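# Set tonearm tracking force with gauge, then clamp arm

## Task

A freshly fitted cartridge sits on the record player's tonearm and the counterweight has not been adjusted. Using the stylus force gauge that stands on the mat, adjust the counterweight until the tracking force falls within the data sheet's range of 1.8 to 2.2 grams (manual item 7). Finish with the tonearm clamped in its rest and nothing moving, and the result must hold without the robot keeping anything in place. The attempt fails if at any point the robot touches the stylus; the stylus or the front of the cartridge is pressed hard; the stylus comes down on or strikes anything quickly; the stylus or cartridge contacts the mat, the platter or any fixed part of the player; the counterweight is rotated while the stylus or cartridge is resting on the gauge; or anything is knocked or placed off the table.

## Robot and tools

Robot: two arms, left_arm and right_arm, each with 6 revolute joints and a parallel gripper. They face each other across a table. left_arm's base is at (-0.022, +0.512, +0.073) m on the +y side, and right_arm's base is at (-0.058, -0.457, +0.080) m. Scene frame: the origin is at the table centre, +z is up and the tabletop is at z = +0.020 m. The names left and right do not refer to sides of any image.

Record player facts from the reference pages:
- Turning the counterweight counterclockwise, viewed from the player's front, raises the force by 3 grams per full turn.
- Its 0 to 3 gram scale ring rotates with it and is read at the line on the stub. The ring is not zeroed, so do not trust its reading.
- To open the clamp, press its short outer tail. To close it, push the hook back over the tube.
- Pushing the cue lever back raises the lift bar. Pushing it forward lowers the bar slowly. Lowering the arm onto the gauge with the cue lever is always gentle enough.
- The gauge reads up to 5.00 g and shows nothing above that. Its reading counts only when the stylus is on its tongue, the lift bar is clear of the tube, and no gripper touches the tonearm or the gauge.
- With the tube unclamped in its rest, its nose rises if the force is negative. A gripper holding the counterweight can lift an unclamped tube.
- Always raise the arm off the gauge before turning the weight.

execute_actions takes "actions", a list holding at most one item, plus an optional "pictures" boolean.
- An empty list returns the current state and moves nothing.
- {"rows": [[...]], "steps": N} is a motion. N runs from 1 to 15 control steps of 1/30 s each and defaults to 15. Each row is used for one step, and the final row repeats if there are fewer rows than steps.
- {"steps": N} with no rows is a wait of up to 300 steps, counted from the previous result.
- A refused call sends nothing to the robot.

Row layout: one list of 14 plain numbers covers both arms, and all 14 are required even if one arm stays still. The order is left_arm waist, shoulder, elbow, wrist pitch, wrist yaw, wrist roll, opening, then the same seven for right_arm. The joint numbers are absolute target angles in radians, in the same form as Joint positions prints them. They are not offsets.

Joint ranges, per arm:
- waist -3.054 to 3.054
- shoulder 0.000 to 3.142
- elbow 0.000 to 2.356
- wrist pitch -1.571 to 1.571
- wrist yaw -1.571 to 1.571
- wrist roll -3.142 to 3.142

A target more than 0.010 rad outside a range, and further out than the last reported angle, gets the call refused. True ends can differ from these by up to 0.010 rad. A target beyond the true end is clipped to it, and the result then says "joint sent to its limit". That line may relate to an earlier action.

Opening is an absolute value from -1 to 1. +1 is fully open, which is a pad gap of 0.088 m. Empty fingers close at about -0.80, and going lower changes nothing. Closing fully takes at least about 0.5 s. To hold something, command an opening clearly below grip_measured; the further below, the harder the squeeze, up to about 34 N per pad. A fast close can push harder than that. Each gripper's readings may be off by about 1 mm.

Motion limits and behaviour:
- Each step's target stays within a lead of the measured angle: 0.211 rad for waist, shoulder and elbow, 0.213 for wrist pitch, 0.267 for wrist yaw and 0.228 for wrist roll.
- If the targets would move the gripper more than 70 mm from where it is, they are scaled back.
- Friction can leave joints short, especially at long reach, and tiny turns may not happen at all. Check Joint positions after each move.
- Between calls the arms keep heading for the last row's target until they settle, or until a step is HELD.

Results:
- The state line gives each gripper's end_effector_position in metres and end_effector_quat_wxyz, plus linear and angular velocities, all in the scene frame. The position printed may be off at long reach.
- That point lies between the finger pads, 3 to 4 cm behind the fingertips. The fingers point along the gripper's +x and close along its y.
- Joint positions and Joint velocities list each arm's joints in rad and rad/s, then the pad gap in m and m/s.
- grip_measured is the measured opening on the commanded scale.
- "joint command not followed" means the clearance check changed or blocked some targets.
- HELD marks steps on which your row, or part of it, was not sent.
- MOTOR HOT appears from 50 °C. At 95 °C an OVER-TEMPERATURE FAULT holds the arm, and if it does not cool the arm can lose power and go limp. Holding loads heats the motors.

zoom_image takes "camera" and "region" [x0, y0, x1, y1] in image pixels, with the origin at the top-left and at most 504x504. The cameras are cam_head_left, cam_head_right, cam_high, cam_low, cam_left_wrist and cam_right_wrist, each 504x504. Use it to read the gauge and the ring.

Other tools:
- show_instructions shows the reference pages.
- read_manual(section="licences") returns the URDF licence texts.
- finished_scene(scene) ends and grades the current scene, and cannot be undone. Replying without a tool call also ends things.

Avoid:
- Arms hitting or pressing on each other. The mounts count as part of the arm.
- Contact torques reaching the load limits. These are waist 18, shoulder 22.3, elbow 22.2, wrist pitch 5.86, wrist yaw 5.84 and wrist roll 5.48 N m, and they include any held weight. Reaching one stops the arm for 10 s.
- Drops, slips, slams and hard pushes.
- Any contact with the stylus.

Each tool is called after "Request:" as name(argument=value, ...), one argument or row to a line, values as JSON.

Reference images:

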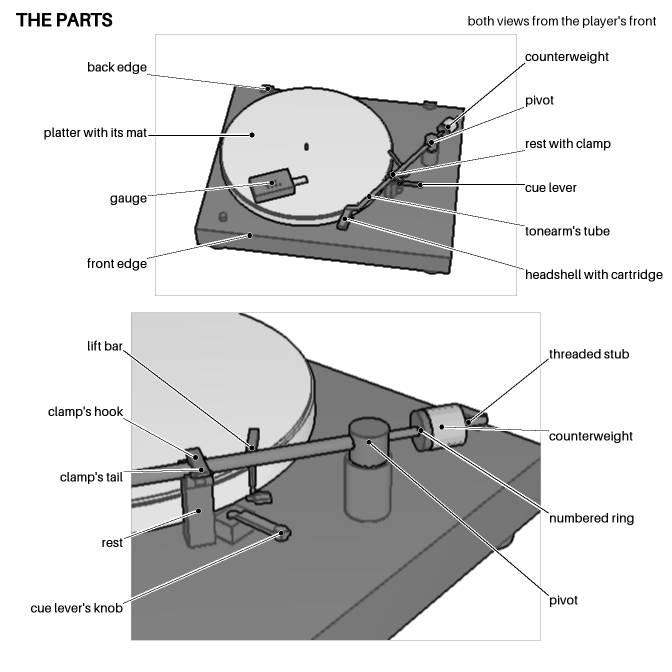

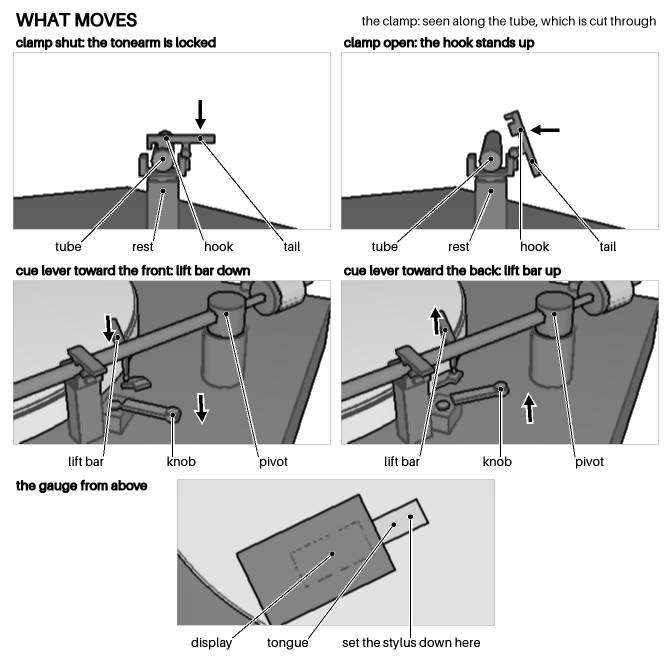

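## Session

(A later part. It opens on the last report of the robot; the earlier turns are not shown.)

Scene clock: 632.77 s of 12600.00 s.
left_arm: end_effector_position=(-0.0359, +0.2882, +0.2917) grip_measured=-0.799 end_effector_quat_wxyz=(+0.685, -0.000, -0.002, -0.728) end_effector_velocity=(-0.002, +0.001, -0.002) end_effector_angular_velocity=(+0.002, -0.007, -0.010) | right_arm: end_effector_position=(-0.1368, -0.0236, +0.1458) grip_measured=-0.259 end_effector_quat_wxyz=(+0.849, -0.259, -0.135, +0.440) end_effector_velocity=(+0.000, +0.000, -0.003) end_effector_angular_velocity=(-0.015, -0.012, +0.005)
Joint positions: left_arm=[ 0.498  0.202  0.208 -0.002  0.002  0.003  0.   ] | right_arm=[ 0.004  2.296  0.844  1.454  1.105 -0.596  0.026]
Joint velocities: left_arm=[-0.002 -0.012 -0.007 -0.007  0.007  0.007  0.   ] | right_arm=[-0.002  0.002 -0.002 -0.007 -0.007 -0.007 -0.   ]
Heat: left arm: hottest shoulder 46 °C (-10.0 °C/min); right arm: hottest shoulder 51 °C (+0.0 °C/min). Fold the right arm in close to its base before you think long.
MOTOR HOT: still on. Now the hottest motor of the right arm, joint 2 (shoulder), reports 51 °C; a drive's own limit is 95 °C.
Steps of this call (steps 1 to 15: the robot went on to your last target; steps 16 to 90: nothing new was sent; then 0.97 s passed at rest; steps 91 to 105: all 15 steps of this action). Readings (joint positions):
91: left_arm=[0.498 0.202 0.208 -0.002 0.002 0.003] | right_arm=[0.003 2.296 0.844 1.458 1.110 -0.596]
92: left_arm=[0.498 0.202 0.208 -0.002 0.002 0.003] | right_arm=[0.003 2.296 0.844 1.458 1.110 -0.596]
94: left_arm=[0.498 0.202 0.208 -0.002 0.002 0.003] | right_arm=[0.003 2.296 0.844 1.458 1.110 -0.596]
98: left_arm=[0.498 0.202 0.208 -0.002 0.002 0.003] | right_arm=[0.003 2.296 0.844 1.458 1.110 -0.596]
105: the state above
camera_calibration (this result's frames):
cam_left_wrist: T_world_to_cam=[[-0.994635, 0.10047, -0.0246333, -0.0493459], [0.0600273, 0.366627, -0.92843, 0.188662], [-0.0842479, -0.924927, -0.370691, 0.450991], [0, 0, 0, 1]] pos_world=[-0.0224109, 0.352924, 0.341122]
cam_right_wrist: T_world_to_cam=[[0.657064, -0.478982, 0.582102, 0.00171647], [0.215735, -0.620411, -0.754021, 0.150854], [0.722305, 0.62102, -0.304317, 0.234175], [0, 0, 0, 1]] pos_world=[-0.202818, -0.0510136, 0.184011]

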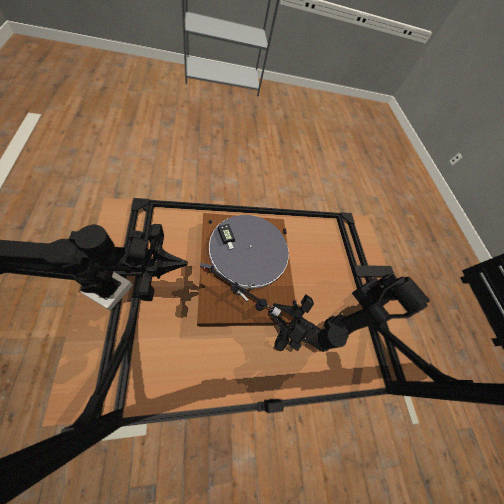

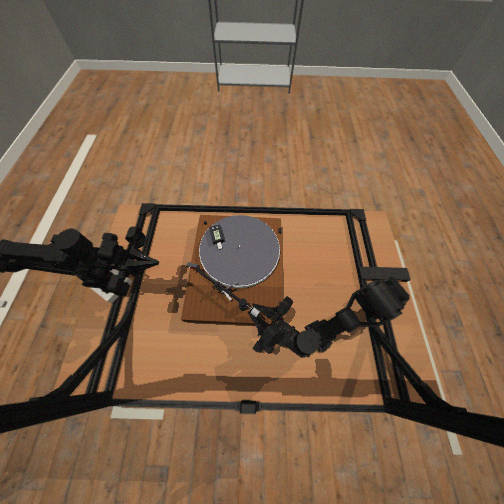

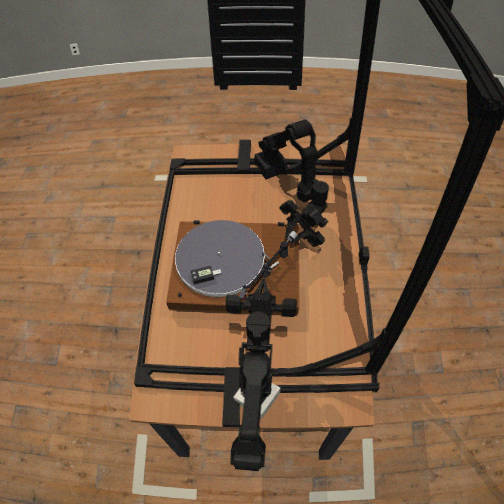

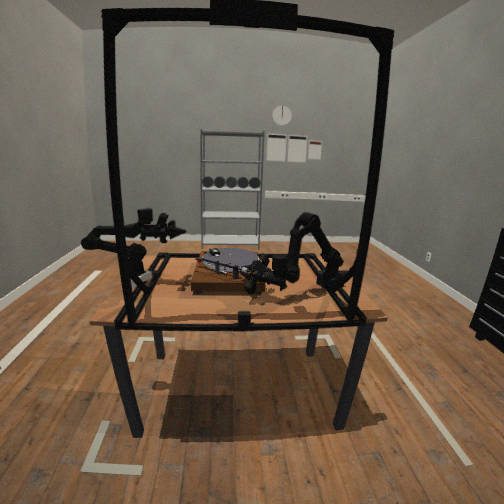

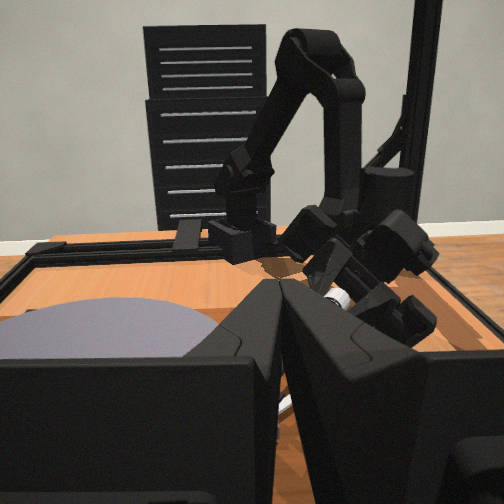

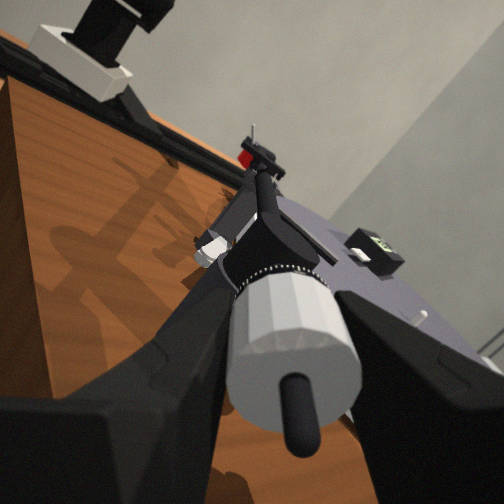

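Request:
execute_actions(
  actions=[
    {"rows":[[0.5,0.2,0.2,0,0,0,-1,0.005,2.29,0.842,1.456,1.108,-0.6,-0.33],[0.5,0.2,0.2,0,0,0,-1,0.005,2.29,0.842,1.456,1.108,-0.6,-0.33],[0.5,0.2,0.2,0,0,0,-1,0.005,2.29,0.842,1.456,1.108,-0.6,-0.33],[0.5,0.2,0.2,0,0,0,-1,0.005,2.29,0.842,1.456,1.108,-0.56,-0.33],[0.5,0.2,0.2,0,0,0,-1,0.005,2.29,0.842,1.456,1.108,-0.52,-0.33],[0.5,0.2,0.2,0,0,0,-1,0.005,2.29,0.842,1.456,1.108,-0.48,-0.33],[0.5,0.2,0.2,0,0,0,-1,0.005,2.29,0.842,1.456,1.108,-0.44,-0.33],[0.5,0.2,0.2,0,0,0,-1,0.005,2.29,0.842,1.456,1.108,-0.4,-0.33],[0.5,0.2,0.2,0,0,0,-1,0.005,2.29,0.842,1.456,1.108,-0.36,-0.33],[0.5,0.2,0.2,0,0,0,-1,0.005,2.29,0.842,1.456,1.108,-0.32,-0.33],[0.5,0.2,0.2,0,0,0,-1,0.005,2.29,0.842,1.456,1.108,-0.28,-0.33],[0.5,0.2,0.2,0,0,0,-1,0.005,2.29,0.842,1.456,1.108,-0.24,-0.33],[0.5,0.2,0.2,0,0,0,-1,0.005,2.29,0.842,1.456,1.108,-0.2,-0.33],[0.5,0.2,0.2,0,0,0,-1,0.005,2.29,0.842,1.456,1.108,-0.16,-0.33],[0.5,0.2,0.2,0,0,0,-1,0.005,2.29,0.842,1.456,1.108,-0.12,-0.33]],"steps":15},
  ],
  pictures=false,
)

Request:
execute_actions(
  actions=[
    {"rows":[[0.5,0.2,0.2,0,0,0,-1,0.005,2.29,0.842,1.456,1.108,-0.08,-0.33],[0.5,0.2,0.2,0,0,0,-1,0.005,2.29,0.842,1.456,1.108,-0.04,-0.33],[0.5,0.2,0.2,0,0,0,-1,0.005,2.29,0.842,1.456,1.108,0,-0.33],[0.5,0.2,0.2,0,0,0,-1,0.005,2.29,0.842,1.456,1.108,0.04,-0.33],[0.5,0.2,0.2,0,0,0,-1,0.005,2.29,0.842,1.456,1.108,0.08,-0.33],[0.5,0.2,0.2,0,0,0,-1,0.005,2.29,0.842,1.456,1.108,0.12,-0.33],[0.5,0.2,0.2,0,0,0,-1,0.005,2.29,0.842,1.456,1.108,0.16,-0.33],[0.5,0.2,0.2,0,0,0,-1,0.005,2.29,0.842,1.456,1.108,0.2,-0.33],[0.5,0.2,0.2,0,0,0,-1,0.005,2.29,0.842,1.456,1.108,0.24,-0.33]],"steps":15},
  ],
)

Scene clock: 644.03 s of 12600.00 s.
left_arm: end_effector_position=(-0.0359, +0.2882, +0.2916) grip_measured=-0.799 end_effector_quat_wxyz=(+0.685, -0.000, -0.002, -0.728) end_effector_velocity=(+0.001, -0.000, -0.004) end_effector_angular_velocity=(+0.013, +0.007, +0.005) | right_arm: end_effector_position=(-0.1368, -0.0230, +0.1457) grip_measured=-0.260 end_effector_quat_wxyz=(+0.882, -0.096, -0.051, +0.459) end_effector_velocity=(-0.001, +0.003, -0.003) end_effector_angular_velocity=(+0.666, +0.968, +0.030)
Joint positions: left_arm=[ 0.498  0.202  0.207 -0.002  0.002  0.003  0.   ] | right_arm=[ 0.002  2.296  0.844  1.453  1.099 -0.22   0.026]
Joint velocities: left_arm=[-0.002 -0.002 -0.007 -0.007 -0.007 -0.007  0.   ] | right_arm=[-0.007 -0.002 -0.002 -0.022 -0.037  1.194 -0.   ]
Heat: left arm: hottest shoulder 45 °C (-9.1 °C/min); right arm: hottest shoulder 51 °C (+0.0 °C/min). Fold the right arm in close to its base before you think long.
MOTOR HOT: still on. Now the hottest motor of the right arm, joint 2 (shoulder), reports 51 °C; a drive's own limit is 95 °C.
Steps of this call (steps 1 to 15: the robot went on to your last target; steps 16 to 90: nothing new was sent; then 7.77 s passed at rest; steps 91 to 105: all 15 steps of this action). Readings (joint positions):
91: left_arm=[0.498 0.202 0.207 -0.002 0.002 0.003] | right_arm=[0.004 2.296 0.844 1.454 1.105 -0.596]
92: left_arm=[0.498 0.202 0.207 -0.002 0.002 0.003] | right_arm=[0.004 2.296 0.844 1.454 1.105 -0.596]
94: left_arm=[0.498 0.202 0.207 -0.002 0.002 0.003] | right_arm=[0.004 2.296 0.844 1.454 1.105 -0.593]
98: left_arm=[0.498 0.202 0.207 -0.002 0.002 0.003] | right_arm=[0.003 2.296 0.844 1.454 1.103 -0.485]
105: the state above

Scene clock: 644.53 s of 12600.00 s.
left_arm: end_effector_position=(-0.0359, +0.2882, +0.2914) grip_measured=-0.799 end_effector_quat_wxyz=(+0.685, -0.000, -0.002, -0.728) end_effector_velocity=(-0.003, +0.000, -0.002) end_effector_angular_velocity=(+0.008, +0.007, -0.015) | right_arm: end_effector_position=(-0.1369, -0.0225, +0.1447) grip_measured=-0.260 end_effector_quat_wxyz=(+0.883, +0.071, +0.039, +0.462) end_effector_velocity=(+0.002, -0.001, -0.001) end_effector_angular_velocity=(-0.011, +0.005, -0.010)
Joint positions: left_arm=[ 0.498  0.202  0.207 -0.002  0.002  0.003  0.   ] | right_arm=[0.001 2.294 0.844 1.443 1.095 0.168 0.026]
Joint velocities: left_arm=[-0.007 -0.002 -0.002 -0.007  0.007 -0.007  0.   ] | right_arm=[-0.002 -0.012 -0.002 -0.037  0.007  0.022 -0.   ]
Heat: left arm: hottest shoulder 45 °C (-9.0 °C/min); right arm: hottest shoulder 52 °C (+1.0 °C/min). Fold the right arm in close to its base before you think long.
MOTOR HOT: still on. Now the hottest motor of the right arm, joint 2 (shoulder), reports 52 °C; a drive's own limit is 95 °C.
Steps of this call (steps 1 to 15: all 15 steps of this action). Readings (joint positions):
1: left_arm=[0.498 0.202 0.207 -0.002 0.002 0.003] | right_arm=[0.002 2.296 0.844 1.453 1.099 -0.180]
2: left_arm=[0.498 0.202 0.207 -0.002 0.002 0.003] | right_arm=[0.002 2.296 0.844 1.453 1.098 -0.141]
4: left_arm=[0.498 0.202 0.207 -0.002 0.002 0.003] | right_arm=[0.002 2.296 0.844 1.453 1.098 -0.061]
8: left_arm=[0.498 0.202 0.207 -0.002 0.002 0.003] | right_arm=[0.001 2.296 0.844 1.453 1.096 0.098]
15: the state above
camera_calibration (this result's frames):
cam_left_wrist: T_world_to_cam=[[-0.994635, 0.100479, -0.0246174, -0.0493599], [0.0600481, 0.36698, -0.928289, 0.188265], [-0.0842396, -0.924786, -0.371045, 0.450949], [0, 0, 0, 1]] pos_world=[-0.0224122, 0.352901, 0.340872]
cam_right_wrist: T_world_to_cam=[[0.806826, -0.575687, -0.132727, 0.124677], [-0.324909, -0.244742, -0.913529, 0.108247], [0.493423, 0.780183, -0.38451, 0.217067], [0, 0, 0, 1]] pos_world=[-0.172528, -0.0710843, 0.198899]

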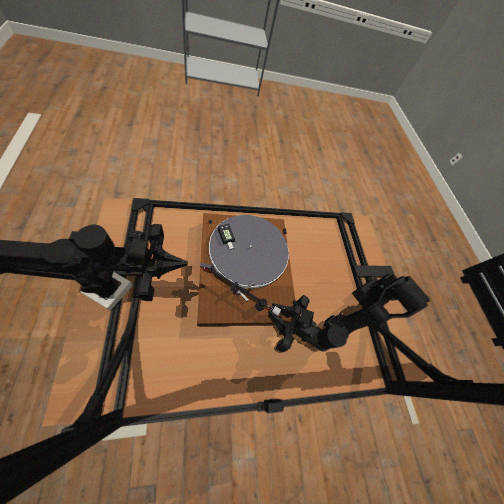

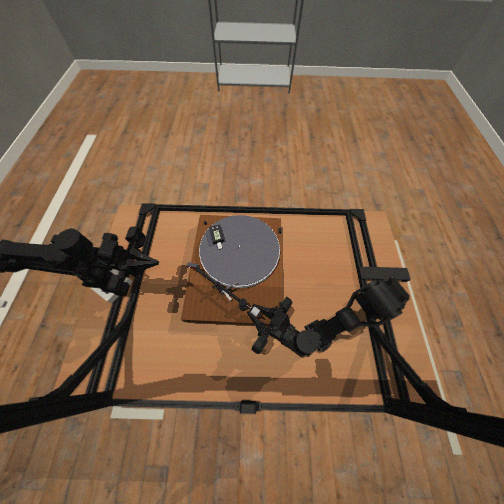

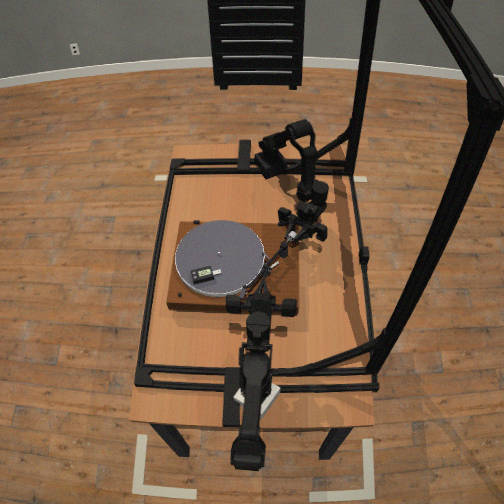

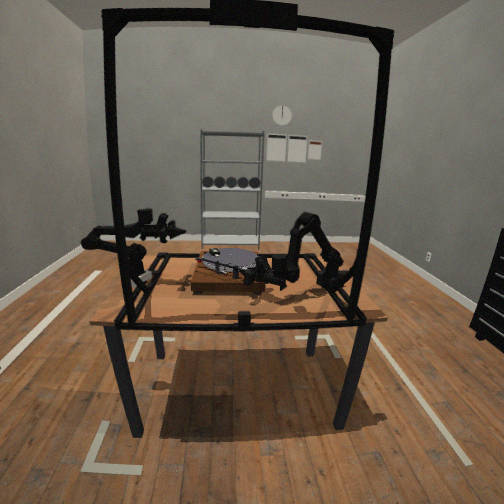

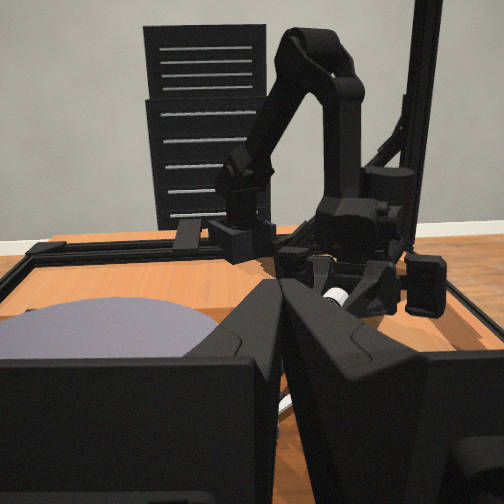

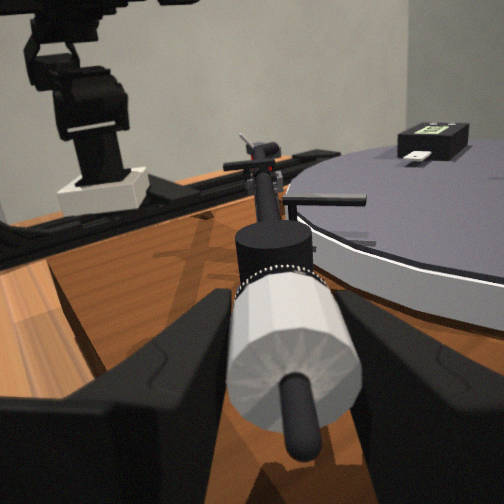

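Request:
execute_actions(
  actions=[
    {"rows":[[0.5,0.2,0.2,0,0,0,-1,0.005,2.29,0.842,1.456,1.1,0.16,-0.25],[0.5,0.2,0.2,0,0,0,-1,0.005,2.29,0.842,1.456,1.1,0.16,-0.2],[0.5,0.2,0.2,0,0,0,-1,0.005,2.29,0.842,1.456,1.1,0.16,-0.1],[0.5,0.2,0.2,0,0,0,-1,0.005,2.29,0.842,1.456,1.1,0.16,-0.05],[0.5,0.2,0.2,0,0,0,-1,0.005,2.29,0.842,1.456,1.1,0.16,-0.05],[0.5,0.2,0.2,0,0,0,-1,0.005,2.29,0.842,1.456,1.1,0.16,-0.05],[0.5,0.2,0.2,0,0,0,-1,0.005,2.29,0.842,1.456,1.1,0.1,-0.05],[0.5,0.2,0.2,0,0,0,-1,0.005,2.29,0.842,1.456,1.1,0.02,-0.05],[0.5,0.2,0.2,0,0,0,-1,0.005,2.29,0.842,1.456,1.1,-0.06,-0.05],[0.5,0.2,0.2,0,0,0,-1,0.005,2.29,0.842,1.456,1.1,-0.14,-0.05],[0.5,0.2,0.2,0,0,0,-1,0.005,2.29,0.842,1.456,1.1,-0.22,-0.05],[0.5,0.2,0.2,0,0,0,-1,0.005,2.29,0.842,1.456,1.1,-0.3,-0.05],[0.5,0.2,0.2,0,0,0,-1,0.005,2.29,0.842,1.456,1.1,-0.38,-0.05],[0.5,0.2,0.2,0,0,0,-1,0.005,2.29,0.842,1.456,1.1,-0.46,-0.05],[0.5,0.2,0.2,0,0,0,-1,0.005,2.29,0.842,1.456,1.1,-0.54,-0.05]],"steps":15},
  ],
  pictures=false,
)

Request:
execute_actions(
  actions=[
    {"rows":[[0.5,0.2,0.2,0,0,0,-1,0.005,2.29,0.842,1.456,1.1,-0.6,-0.05],[0.5,0.2,0.2,0,0,0,-1,0.005,2.29,0.842,1.456,1.1,-0.63,-0.05],[0.5,0.2,0.2,0,0,0,-1,0.005,2.29,0.842,1.456,1.1,-0.66,-0.05],[0.5,0.2,0.2,0,0,0,-1,0.005,2.29,0.842,1.456,1.1,-0.68,-0.05],[0.5,0.2,0.2,0,0,0,-1,0.005,2.29,0.842,1.456,1.1,-0.7,-0.05],[0.5,0.2,0.2,0,0,0,-1,0.005,2.29,0.842,1.456,1.1,-0.72,-0.05]],"steps":15},
  ],
)

Scene clock: 654.13 s of 12600.00 s.
left_arm: end_effector_position=(-0.0359, +0.2882, +0.2912) grip_measured=-0.799 end_effector_quat_wxyz=(+0.685, +0.000, -0.002, -0.728) end_effector_velocity=(+0.004, -0.000, -0.002) end_effector_angular_velocity=(+0.008, +0.007, +0.024) | right_arm: end_effector_position=(-0.1371, -0.0229, +0.1469) grip_measured=-0.052 end_effector_quat_wxyz=(+0.876, -0.138, -0.074, +0.457) end_effector_velocity=(+0.003, -0.002, -0.004) end_effector_angular_velocity=(-1.151, -1.636, -0.015)
Joint positions: left_arm=[ 0.498  0.202  0.206 -0.002  0.002  0.002  0.   ] | right_arm=[ 0.003  2.293  0.844  1.455  1.098 -0.32   0.036]
Joint velocities: left_arm=[ 0.002 -0.002 -0.002 -0.007 -0.022 -0.007  0.   ] | right_arm=[-0.002  0.002 -0.007 -0.007  0.007 -1.985  0.001]
Heat: left arm: hottest shoulder 44 °C (-7.1 °C/min); right arm: hottest shoulder 51 °C (+1.0 °C/min). Fold the right arm in close to its base before you think long.
MOTOR HOT: still on. Now the hottest motor of the right arm, joint 2 (shoulder), reports 51 °C; a drive's own limit is 95 °C.
Steps of this call (steps 1 to 15: the robot went on to your last target; steps 16 to 90: nothing new was sent; then 6.10 s passed at rest; steps 91 to 105: all 15 steps of this action). Readings (joint positions):
91: left_arm=[0.498 0.202 0.207 -0.002 0.002 0.002] | right_arm=[0.001 2.293 0.844 1.440 1.094 0.171]
92: left_arm=[0.498 0.202 0.207 -0.002 0.002 0.002] | right_arm=[0.001 2.293 0.844 1.448 1.096 0.171]
94: left_arm=[0.498 0.202 0.207 -0.002 0.002 0.002] | right_arm=[0.001 2.293 0.844 1.456 1.098 0.180]
98: left_arm=[0.498 0.202 0.207 -0.002 0.002 0.002] | right_arm=[0.003 2.293 0.844 1.455 1.098 0.120]
105: the state above

Scene clock: 654.63 s of 12600.00 s.
left_arm: end_effector_position=(-0.0359, +0.2882, +0.2912) grip_measured=-0.799 end_effector_quat_wxyz=(+0.685, +0.000, -0.002, -0.728) end_effector_velocity=(-0.003, -0.000, -0.003) end_effector_angular_velocity=(+0.013, +0.007, -0.015) | right_arm: end_effector_position=(-0.1371, -0.0229, +0.1471) grip_measured=-0.050 end_effector_quat_wxyz=(+0.832, -0.306, -0.161, +0.433) end_effector_velocity=(-0.002, +0.000, -0.003) end_effector_angular_velocity=(-0.040, -0.040, +0.010)
Joint positions: left_arm=[ 0.498  0.202  0.206 -0.002  0.002  0.002  0.   ] | right_arm=[ 0.003  2.293  0.844  1.456  1.098 -0.712  0.037]
Joint velocities: left_arm=[-0.007  0.002 -0.002 -0.007  0.007 -0.007  0.   ] | right_arm=[ 0.002 -0.002 -0.002 -0.022 -0.007 -0.037 -0.   ]
Heat: left arm: hottest shoulder 44 °C (-7.0 °C/min); right arm: hottest shoulder 51 °C (+1.0 °C/min). Fold the right arm in close to its base before you think long.
MOTOR HOT: still on. Now the hottest motor of the right arm, joint 2 (shoulder), reports 51 °C; a drive's own limit is 95 °C.
Steps of this call (steps 1 to 15: all 15 steps of this action). Readings (joint positions):
1: left_arm=[0.498 0.202 0.206 -0.002 0.002 0.002] | right_arm=[0.003 2.293 0.844 1.455 1.098 -0.386]
2: left_arm=[0.498 0.202 0.206 -0.002 0.002 0.002] | right_arm=[0.003 2.293 0.844 1.455 1.098 -0.452]
4: left_arm=[0.498 0.202 0.206 -0.002 0.002 0.002] | right_arm=[0.003 2.293 0.844 1.455 1.098 -0.561]
8: left_arm=[0.498 0.202 0.206 -0.002 0.002 0.002] | right_arm=[0.003 2.293 0.844 1.456 1.098 -0.677]
15: the state above
camera_calibration (this result's frames):
cam_left_wrist: T_world_to_cam=[[-0.994643, 0.10049, -0.0242204, -0.0494823], [0.0597158, 0.367355, -0.928162, 0.187953], [-0.0843735, -0.924636, -0.371388, 0.450914], [0, 0, 0, 1]] pos_world=[-0.0223958, 0.352858, 0.340717]
cam_right_wrist: T_world_to_cam=[[0.60086, -0.436292, 0.669788, -0.0181436], [0.28651, -0.664692, -0.689998, 0.151578], [0.746244, 0.606493, -0.274385, 0.232928], [0, 0, 0, 1]] pos_world=[-0.206348, -0.0484326, 0.180653]

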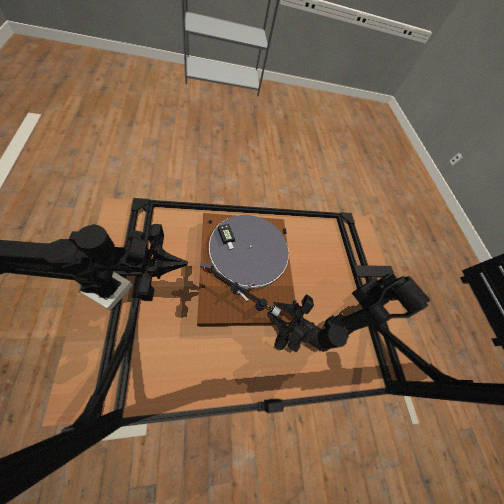

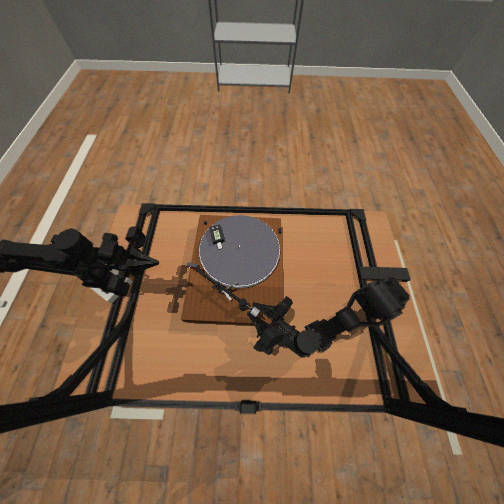

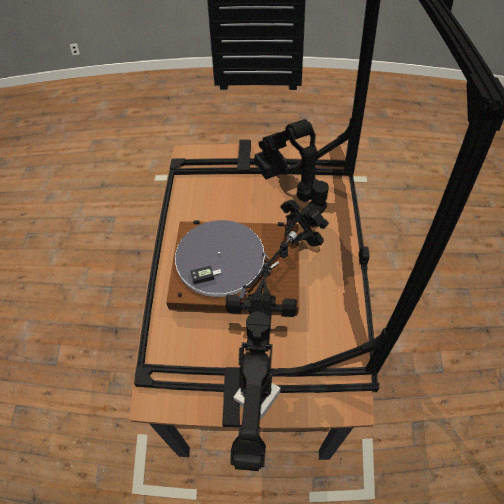

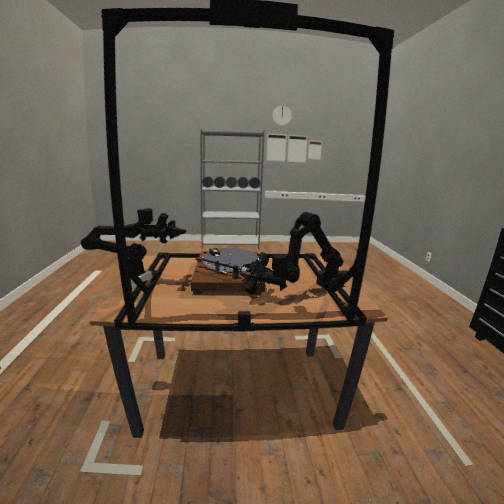

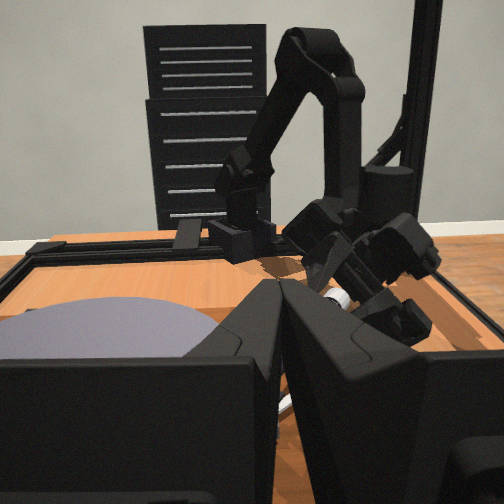

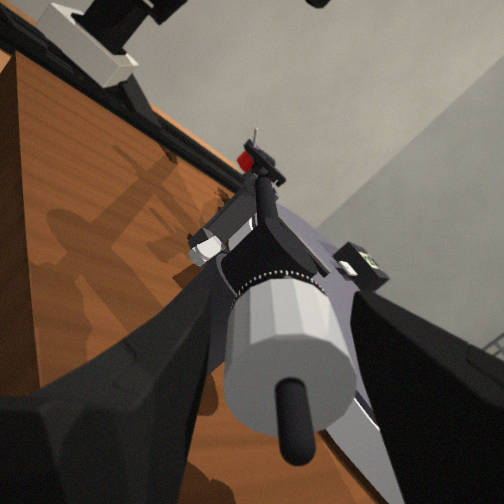

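Request:
execute_actions(
  actions=[
    {"rows":[[0.5,0.2,0.2,0,0,0,-1,0.005,2.29,0.842,1.456,1.1,-0.72,-0.12],[0.5,0.2,0.2,0,0,0,-1,0.005,2.29,0.842,1.456,1.1,-0.72,-0.17],[0.5,0.2,0.2,0,0,0,-1,0.005,2.29,0.842,1.456,1.1,-0.72,-0.2],[0.5,0.2,0.2,0,0,0,-1,0.005,2.29,0.842,1.456,1.1,-0.72,-0.22],[0.5,0.2,0.2,0,0,0,-1,0.005,2.29,0.842,1.456,1.1,-0.72,-0.24],[0.5,0.2,0.2,0,0,0,-1,0.005,2.29,0.842,1.456,1.1,-0.72,-0.26],[0.5,0.2,0.2,0,0,0,-1,0.005,2.29,0.842,1.456,1.1,-0.72,-0.28],[0.5,0.2,0.2,0,0,0,-1,0.005,2.29,0.842,1.456,1.1,-0.72,-0.3],[0.5,0.2,0.2,0,0,0,-1,0.005,2.29,0.842,1.456,1.1,-0.72,-0.33]],"steps":15},
  ],
)

Request:
zoom_image(
  camera="cam_right_wrist",
  region=[200,240,380,380],
)

Request:
execute_actions(
  actions=[
    {"rows":[[0.5,0.2,0.2,0,0,0,-1,0.005,2.29,0.842,1.456,1.1,-0.69,-0.33],[0.5,0.2,0.2,0,0,0,-1,0.005,2.29,0.842,1.456,1.1,-0.66,-0.33],[0.5,0.2,0.2,0,0,0,-1,0.005,2.29,0.842,1.456,1.1,-0.63,-0.33],[0.5,0.2,0.2,0,0,0,-1,0.005,2.29,0.842,1.456,1.1,-0.6,-0.33],[0.5,0.2,0.2,0,0,0,-1,0.005,2.29,0.842,1.456,1.1,-0.57,-0.33],[0.5,0.2,0.2,0,0,0,-1,0.005,2.29,0.842,1.456,1.1,-0.54,-0.33],[0.5,0.2,0.2,0,0,0,-1,0.005,2.29,0.842,1.456,1.1,-0.51,-0.33],[0.5,0.2,0.2,0,0,0,-1,0.005,2.29,0.842,1.456,1.1,-0.48,-0.33],[0.5,0.2,0.2,0,0,0,-1,0.005,2.29,0.842,1.456,1.1,-0.45,-0.33],[0.5,0.2,0.2,0,0,0,-1,0.005,2.29,0.842,1.456,1.1,-0.42,-0.33],[0.5,0.2,0.2,0,0,0,-1,0.005,2.29,0.842,1.456,1.1,-0.39,-0.33],[0.5,0.2,0.2,0,0,0,-1,0.005,2.29,0.842,1.456,1.1,-0.36,-0.33],[0.5,0.2,0.2,0,0,0,-1,0.005,2.29,0.842,1.456,1.1,-0.33,-0.33],[0.5,0.2,0.2,0,0,0,-1,0.005,2.29,0.842,1.456,1.1,-0.3,-0.33],[0.5,0.2,0.2,0,0,0,-1,0.005,2.29,0.842,1.456,1.1,-0.27,-0.33]],"steps":15},
  ],
  pictures=false,
)

Request:
execute_actions(
  actions=[
    {"rows":[[0.5,0.2,0.2,0,0,0,-1,0.005,2.29,0.842,1.456,1.1,-0.24,-0.33],[0.5,0.2,0.2,0,0,0,-1,0.005,2.29,0.842,1.456,1.1,-0.21,-0.33],[0.5,0.2,0.2,0,0,0,-1,0.005,2.29,0.842,1.456,1.1,-0.18,-0.33],[0.5,0.2,0.2,0,0,0,-1,0.005,2.29,0.842,1.456,1.1,-0.15,-0.33],[0.5,0.2,0.2,0,0,0,-1,0.005,2.29,0.842,1.456,1.1,-0.12,-0.33],[0.5,0.2,0.2,0,0,0,-1,0.005,2.29,0.842,1.456,1.1,-0.09,-0.33],[0.5,0.2,0.2,0,0,0,-1,0.005,2.29,0.842,1.456,1.1,-0.06,-0.33],[0.5,0.2,0.2,0,0,0,-1,0.005,2.29,0.842,1.456,1.1,-0.03,-0.33],[0.5,0.2,0.2,0,0,0,-1,0.005,2.29,0.842,1.456,1.1,0,-0.33],[0.5,0.2,0.2,0,0,0,-1,0.005,2.29,0.842,1.456,1.1,0.03,-0.33],[0.5,0.2,0.2,0,0,0,-1,0.005,2.29,0.842,1.456,1.1,0.06,-0.33],[0.5,0.2,0.2,0,0,0,-1,0.005,2.29,0.842,1.456,1.1,0.09,-0.33],[0.5,0.2,0.2,0,0,0,-1,0.005,2.29,0.842,1.456,1.1,0.12,-0.33],[0.5,0.2,0.2,0,0,0,-1,0.005,2.29,0.842,1.456,1.1,0.14,-0.33]],"steps":15},
  ],
  pictures=false,
)

Request:
execute_actions(
  actions=[
    {"steps":10},
  ],
)

Request:
zoom_image(
  camera="cam_right_wrist",
  region=[200,240,380,380],
)

Scene clock: 673.97 s of 12600.00 s.
left_arm: end_effector_position=(-0.0358, +0.2881, +0.2911) grip_measured=-0.799 end_effector_quat_wxyz=(+0.686, +0.000, -0.002, -0.728) end_effector_velocity=(+0.001, +0.000, -0.002) end_effector_angular_velocity=(+0.007, -0.008, +0.005) | right_arm: end_effector_position=(-0.1374, -0.0229, +0.1469) grip_measured=-0.265 end_effector_quat_wxyz=(+0.831, -0.308, -0.162, +0.434) end_effector_velocity=(+0.002, +0.001, -0.001) end_effector_angular_velocity=(-0.011, -0.009, -0.000)
Joint positions: left_arm=[ 0.498  0.202  0.206 -0.002  0.001  0.002  0.   ] | right_arm=[ 0.003  2.293  0.844  1.455  1.097 -0.716  0.026]
Joint velocities: left_arm=[-0.002 -0.002 -0.002 -0.007 -0.007  0.007  0.   ] | right_arm=[-0.007 -0.002 -0.002 -0.007 -0.007 -0.007 -0.   ]
Heat: left arm: hottest shoulder 43 °C (-5.1 °C/min); right arm: hottest shoulder 52 °C (+2.0 °C/min). Fold the right arm in close to its base before you think long.
MOTOR HOT: still on. Now the hottest motor of the right arm, joint 2 (shoulder), reports 52 °C; a drive's own limit is 95 °C.
Steps of this call (steps 1 to 15: the robot went on to your last target; steps 16 to 90: nothing new was sent; then 15.83 s passed at rest; steps 91 to 105: all 15 steps of this action). Readings (joint positions):
91: left_arm=[0.498 0.202 0.206 -0.002 0.001 0.002] | right_arm=[0.003 2.293 0.844 1.456 1.099 -0.716]
92: left_arm=[0.498 0.202 0.206 -0.002 0.001 0.002] | right_arm=[0.003 2.293 0.844 1.456 1.099 -0.716]
94: left_arm=[0.498 0.202 0.206 -0.002 0.001 0.002] | right_arm=[0.003 2.293 0.844 1.456 1.099 -0.716]
98: left_arm=[0.498 0.202 0.206 -0.002 0.001 0.002] | right_arm=[0.003 2.293 0.844 1.456 1.098 -0.716]
105: the state above
camera_calibration (this result's frames):
cam_left_wrist: T_world_to_cam=[[-0.994682, 0.100111, -0.0242195, -0.0493185], [0.0595749, 0.367378, -0.928162, 0.187862], [-0.0840211, -0.924668, -0.371388, 0.450881], [0, 0, 0, 1]] pos_world=[-0.0223645, 0.352836, 0.340623]
cam_right_wrist: T_world_to_cam=[[0.599262, -0.433389, 0.673096, -0.0184642], [0.289832, -0.6663, -0.687052, 0.151592], [0.746245, 0.60681, -0.273679, 0.232977], [0, 0, 0, 1]] pos_world=[-0.206729, -0.0483688, 0.180341]

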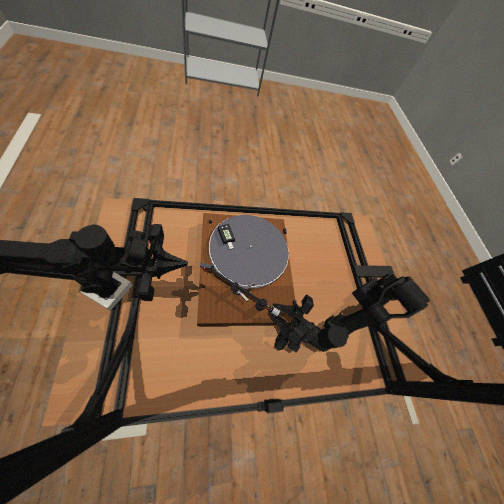

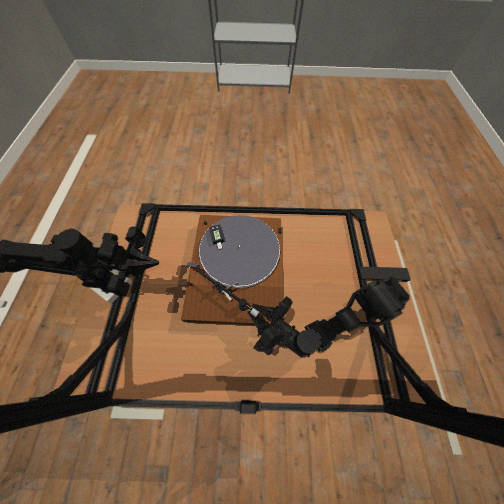

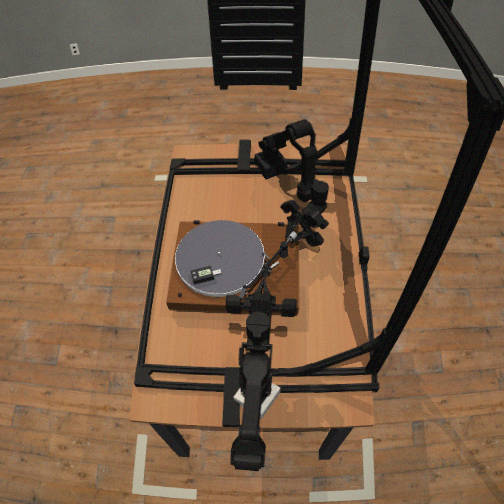

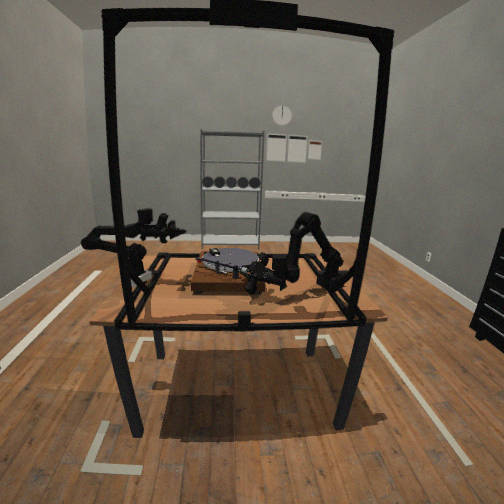

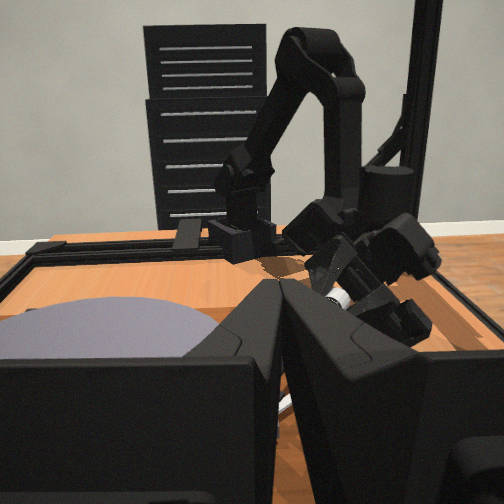

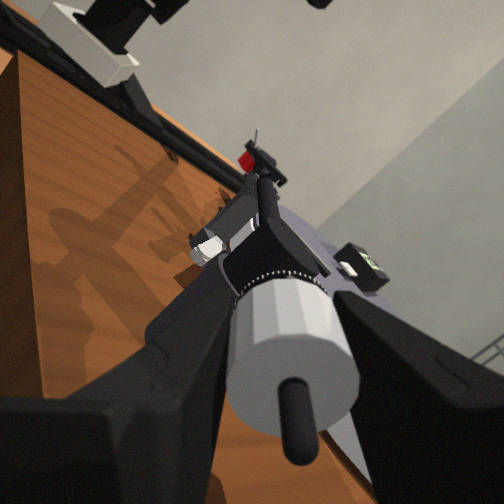

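Region (200, 240, 380, 380) of cam_right_wrist's 504x504 image, scaled by 2.800, with more detail than that image has.

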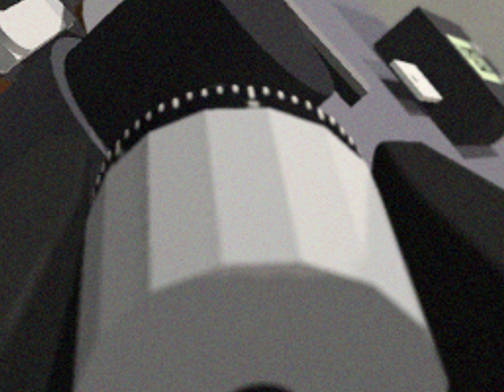

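Scene clock: 674.47 s of 12600.00 s.
left_arm: end_effector_position=(-0.0358, +0.2881, +0.2911) grip_measured=-0.799 end_effector_quat_wxyz=(+0.686, +0.000, -0.002, -0.728) end_effector_velocity=(+0.001, +0.000, -0.002) end_effector_angular_velocity=(+0.008, +0.007, +0.005) | right_arm: end_effector_position=(-0.1370, -0.0225, +0.1470) grip_measured=-0.265 end_effector_quat_wxyz=(+0.873, -0.150, -0.080, +0.456) end_effector_velocity=(+0.000, +0.000, -0.001) end_effector_angular_velocity=(+0.499, +0.724, +0.008)
Joint positions: left_arm=[ 0.498  0.202  0.206 -0.002  0.001  0.002  0.   ] | right_arm=[ 0.001  2.293  0.844  1.456  1.095 -0.347  0.026]
Joint velocities: left_arm=[-0.002 -0.002 -0.002 -0.007 -0.007 -0.007  0.   ] | right_arm=[-0.002 -0.002 -0.002 -0.007 -0.007  0.886 -0.   ]
Heat: left arm: hottest shoulder 43 °C (-5.0 °C/min); right arm: hottest shoulder 52 °C (+2.0 °C/min). Fold the right arm in close to its base before you think long.
MOTOR HOT: still on. Now the hottest motor of the right arm, joint 2 (shoulder), reports 52 °C; a drive's own limit is 95 °C.
Steps of this call (steps 1 to 15: all 15 steps of this action). Readings (joint positions):
1: left_arm=[0.498 0.202 0.206 -0.002 0.001 0.002] | right_arm=[0.003 2.293 0.844 1.455 1.097 -0.715]
2: left_arm=[0.498 0.202 0.206 -0.002 0.001 0.002] | right_arm=[0.003 2.293 0.844 1.455 1.097 -0.703]
4: left_arm=[0.498 0.202 0.206 -0.002 0.001 0.002] | right_arm=[0.003 2.293 0.844 1.455 1.096 -0.662]
8: left_arm=[0.498 0.202 0.206 -0.002 0.001 0.002] | right_arm=[0.002 2.293 0.844 1.456 1.096 -0.555]
15: the state above

Scene clock: 674.97 s of 12600.00 s.
left_arm: end_effector_position=(-0.0358, +0.2881, +0.2911) grip_measured=-0.799 end_effector_quat_wxyz=(+0.686, +0.000, -0.002, -0.728) end_effector_velocity=(+0.003, +0.001, -0.001) end_effector_angular_velocity=(+0.003, +0.007, +0.020) | right_arm: end_effector_position=(-0.1365, -0.0223, +0.1469) grip_measured=-0.265 end_effector_quat_wxyz=(+0.885, +0.042, +0.021, +0.463) end_effector_velocity=(+0.000, +0.000, -0.001) end_effector_angular_velocity=(+0.291, +0.424, +0.006)
Joint positions: left_arm=[ 0.498  0.202  0.206 -0.002  0.001  0.002  0.   ] | right_arm=[-0.     2.293  0.844  1.455  1.094  0.089  0.026]
Joint velocities: left_arm=[-0.002 -0.007 -0.002 -0.007 -0.022 -0.007  0.   ] | right_arm=[-0.002 -0.002 -0.002 -0.007 -0.007  0.52  -0.   ]
Heat: left arm: hottest shoulder 43 °C (-4.0 °C/min); right arm: hottest shoulder 52 °C (+2.0 °C/min). Fold the right arm in close to its base before you think long.
MOTOR HOT: still on. Now the hottest motor of the right arm, joint 2 (shoulder), reports 52 °C; a drive's own limit is 95 °C.
Steps of this call (steps 1 to 15: all 15 steps of this action). Readings (joint positions):
1: left_arm=[0.498 0.202 0.206 -0.002 0.001 0.002] | right_arm=[0.001 2.293 0.844 1.456 1.095 -0.317]
2: left_arm=[0.498 0.202 0.206 -0.002 0.001 0.002] | right_arm=[0.001 2.293 0.844 1.456 1.095 -0.287]
4: left_arm=[0.498 0.202 0.206 -0.002 0.001 0.002] | right_arm=[0.001 2.293 0.844 1.456 1.095 -0.228]
8: left_arm=[0.498 0.202 0.206 -0.002 0.001 0.002] | right_arm=[0.001 2.293 0.844 1.456 1.094 -0.107]
15: the state above

Scene clock: 675.30 s of 12600.00 s.
left_arm: end_effector_position=(-0.0358, +0.2881, +0.2911) grip_measured=-0.799 end_effector_quat_wxyz=(+0.686, +0.000, -0.002, -0.728) end_effector_velocity=(+0.003, -0.001, -0.003) end_effector_angular_velocity=(+0.013, +0.007, +0.020) | right_arm: end_effector_position=(-0.1365, -0.0223, +0.1469) grip_measured=-0.265 end_effector_quat_wxyz=(+0.884, +0.062, +0.031, +0.462) end_effector_velocity=(-0.004, +0.001, -0.001) end_effector_angular_velocity=(-0.011, -0.010, +0.024)
Joint positions: left_arm=[ 0.498  0.202  0.206 -0.002  0.001  0.002  0.   ] | right_arm=[-0.     2.293  0.844  1.455  1.094  0.133  0.026]
Joint velocities: left_arm=[-0.002  0.002 -0.002 -0.007 -0.022 -0.007  0.   ] | right_arm=[ 0.002 -0.002 -0.002 -0.007 -0.022 -0.007 -0.   ]
Heat: left arm: hottest shoulder 43 °C (-4.0 °C/min); right arm: hottest shoulder 52 °C (+2.0 °C/min). Fold the right arm in close to its base before you think long.
MOTOR HOT: still on. Now the hottest motor of the right arm, joint 2 (shoulder), reports 52 °C; a drive's own limit is 95 °C.
Steps of this call (steps 1 to 10: the robot went on to your last target). Readings (joint positions):
1: left_arm=[0.498 0.202 0.206 -0.002 0.001 0.002] | right_arm=[-0.000 2.293 0.844 1.455 1.094 0.103]
2: left_arm=[0.498 0.202 0.206 -0.002 0.001 0.002] | right_arm=[-0.000 2.293 0.844 1.455 1.094 0.113]
4: left_arm=[0.498 0.202 0.206 -0.002 0.001 0.002] | right_arm=[-0.000 2.293 0.844 1.455 1.094 0.124]
8: left_arm=[0.498 0.202 0.206 -0.002 0.001 0.002] | right_arm=[-0.000 2.293 0.844 1.455 1.094 0.132]
10: the state above
camera_calibration (this result's frames):
cam_left_wrist: T_world_to_cam=[[-0.994682, 0.100111, -0.0242195, -0.0493185], [0.0595749, 0.367378, -0.928162, 0.187862], [-0.0840211, -0.924668, -0.371388, 0.450881], [0, 0, 0, 1]] pos_world=[-0.0223645, 0.352836, 0.340623]
cam_right_wrist: T_world_to_cam=[[0.809537, -0.576648, -0.11012, 0.121792], [-0.304518, -0.252092, -0.918541, 0.113767], [0.501915, 0.777127, -0.379678, 0.217984], [0, 0, 0, 1]] pos_world=[-0.17336, -0.0704903, 0.200675]

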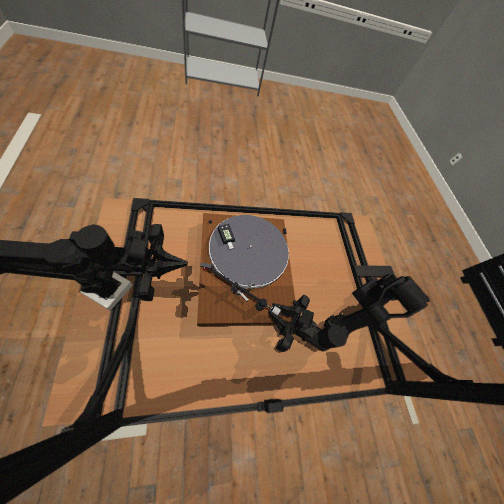

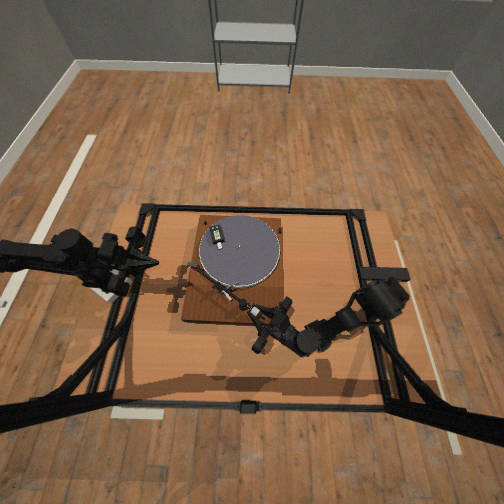

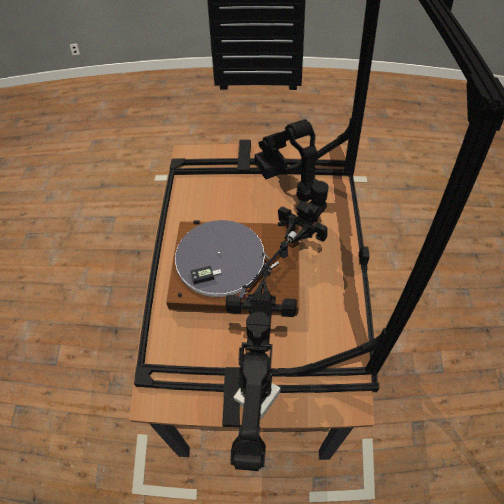

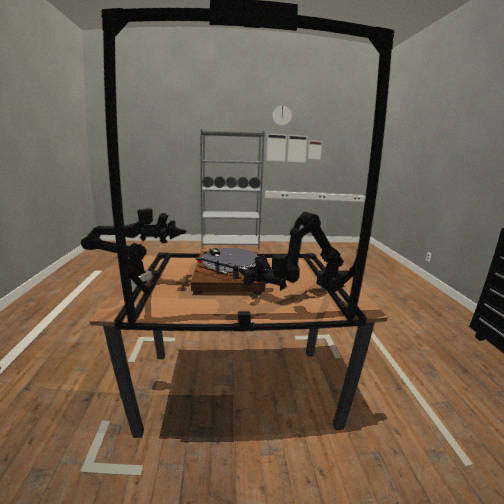

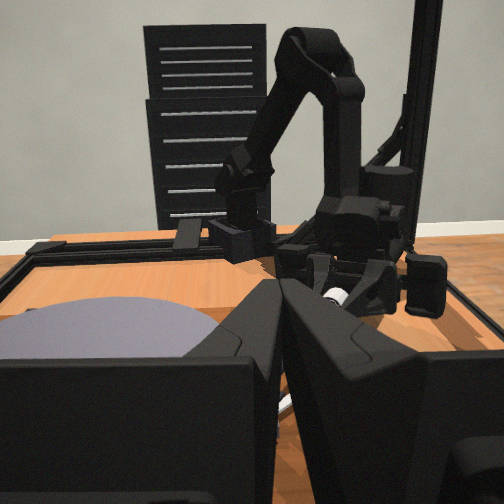

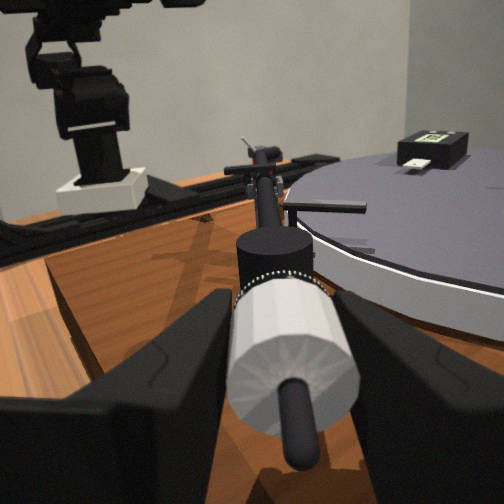

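Region (200, 240, 380, 380) of cam_right_wrist's 504x504 image, scaled by 2.800, with more detail than that image has.

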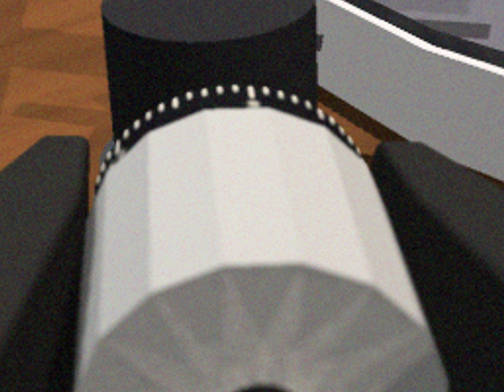

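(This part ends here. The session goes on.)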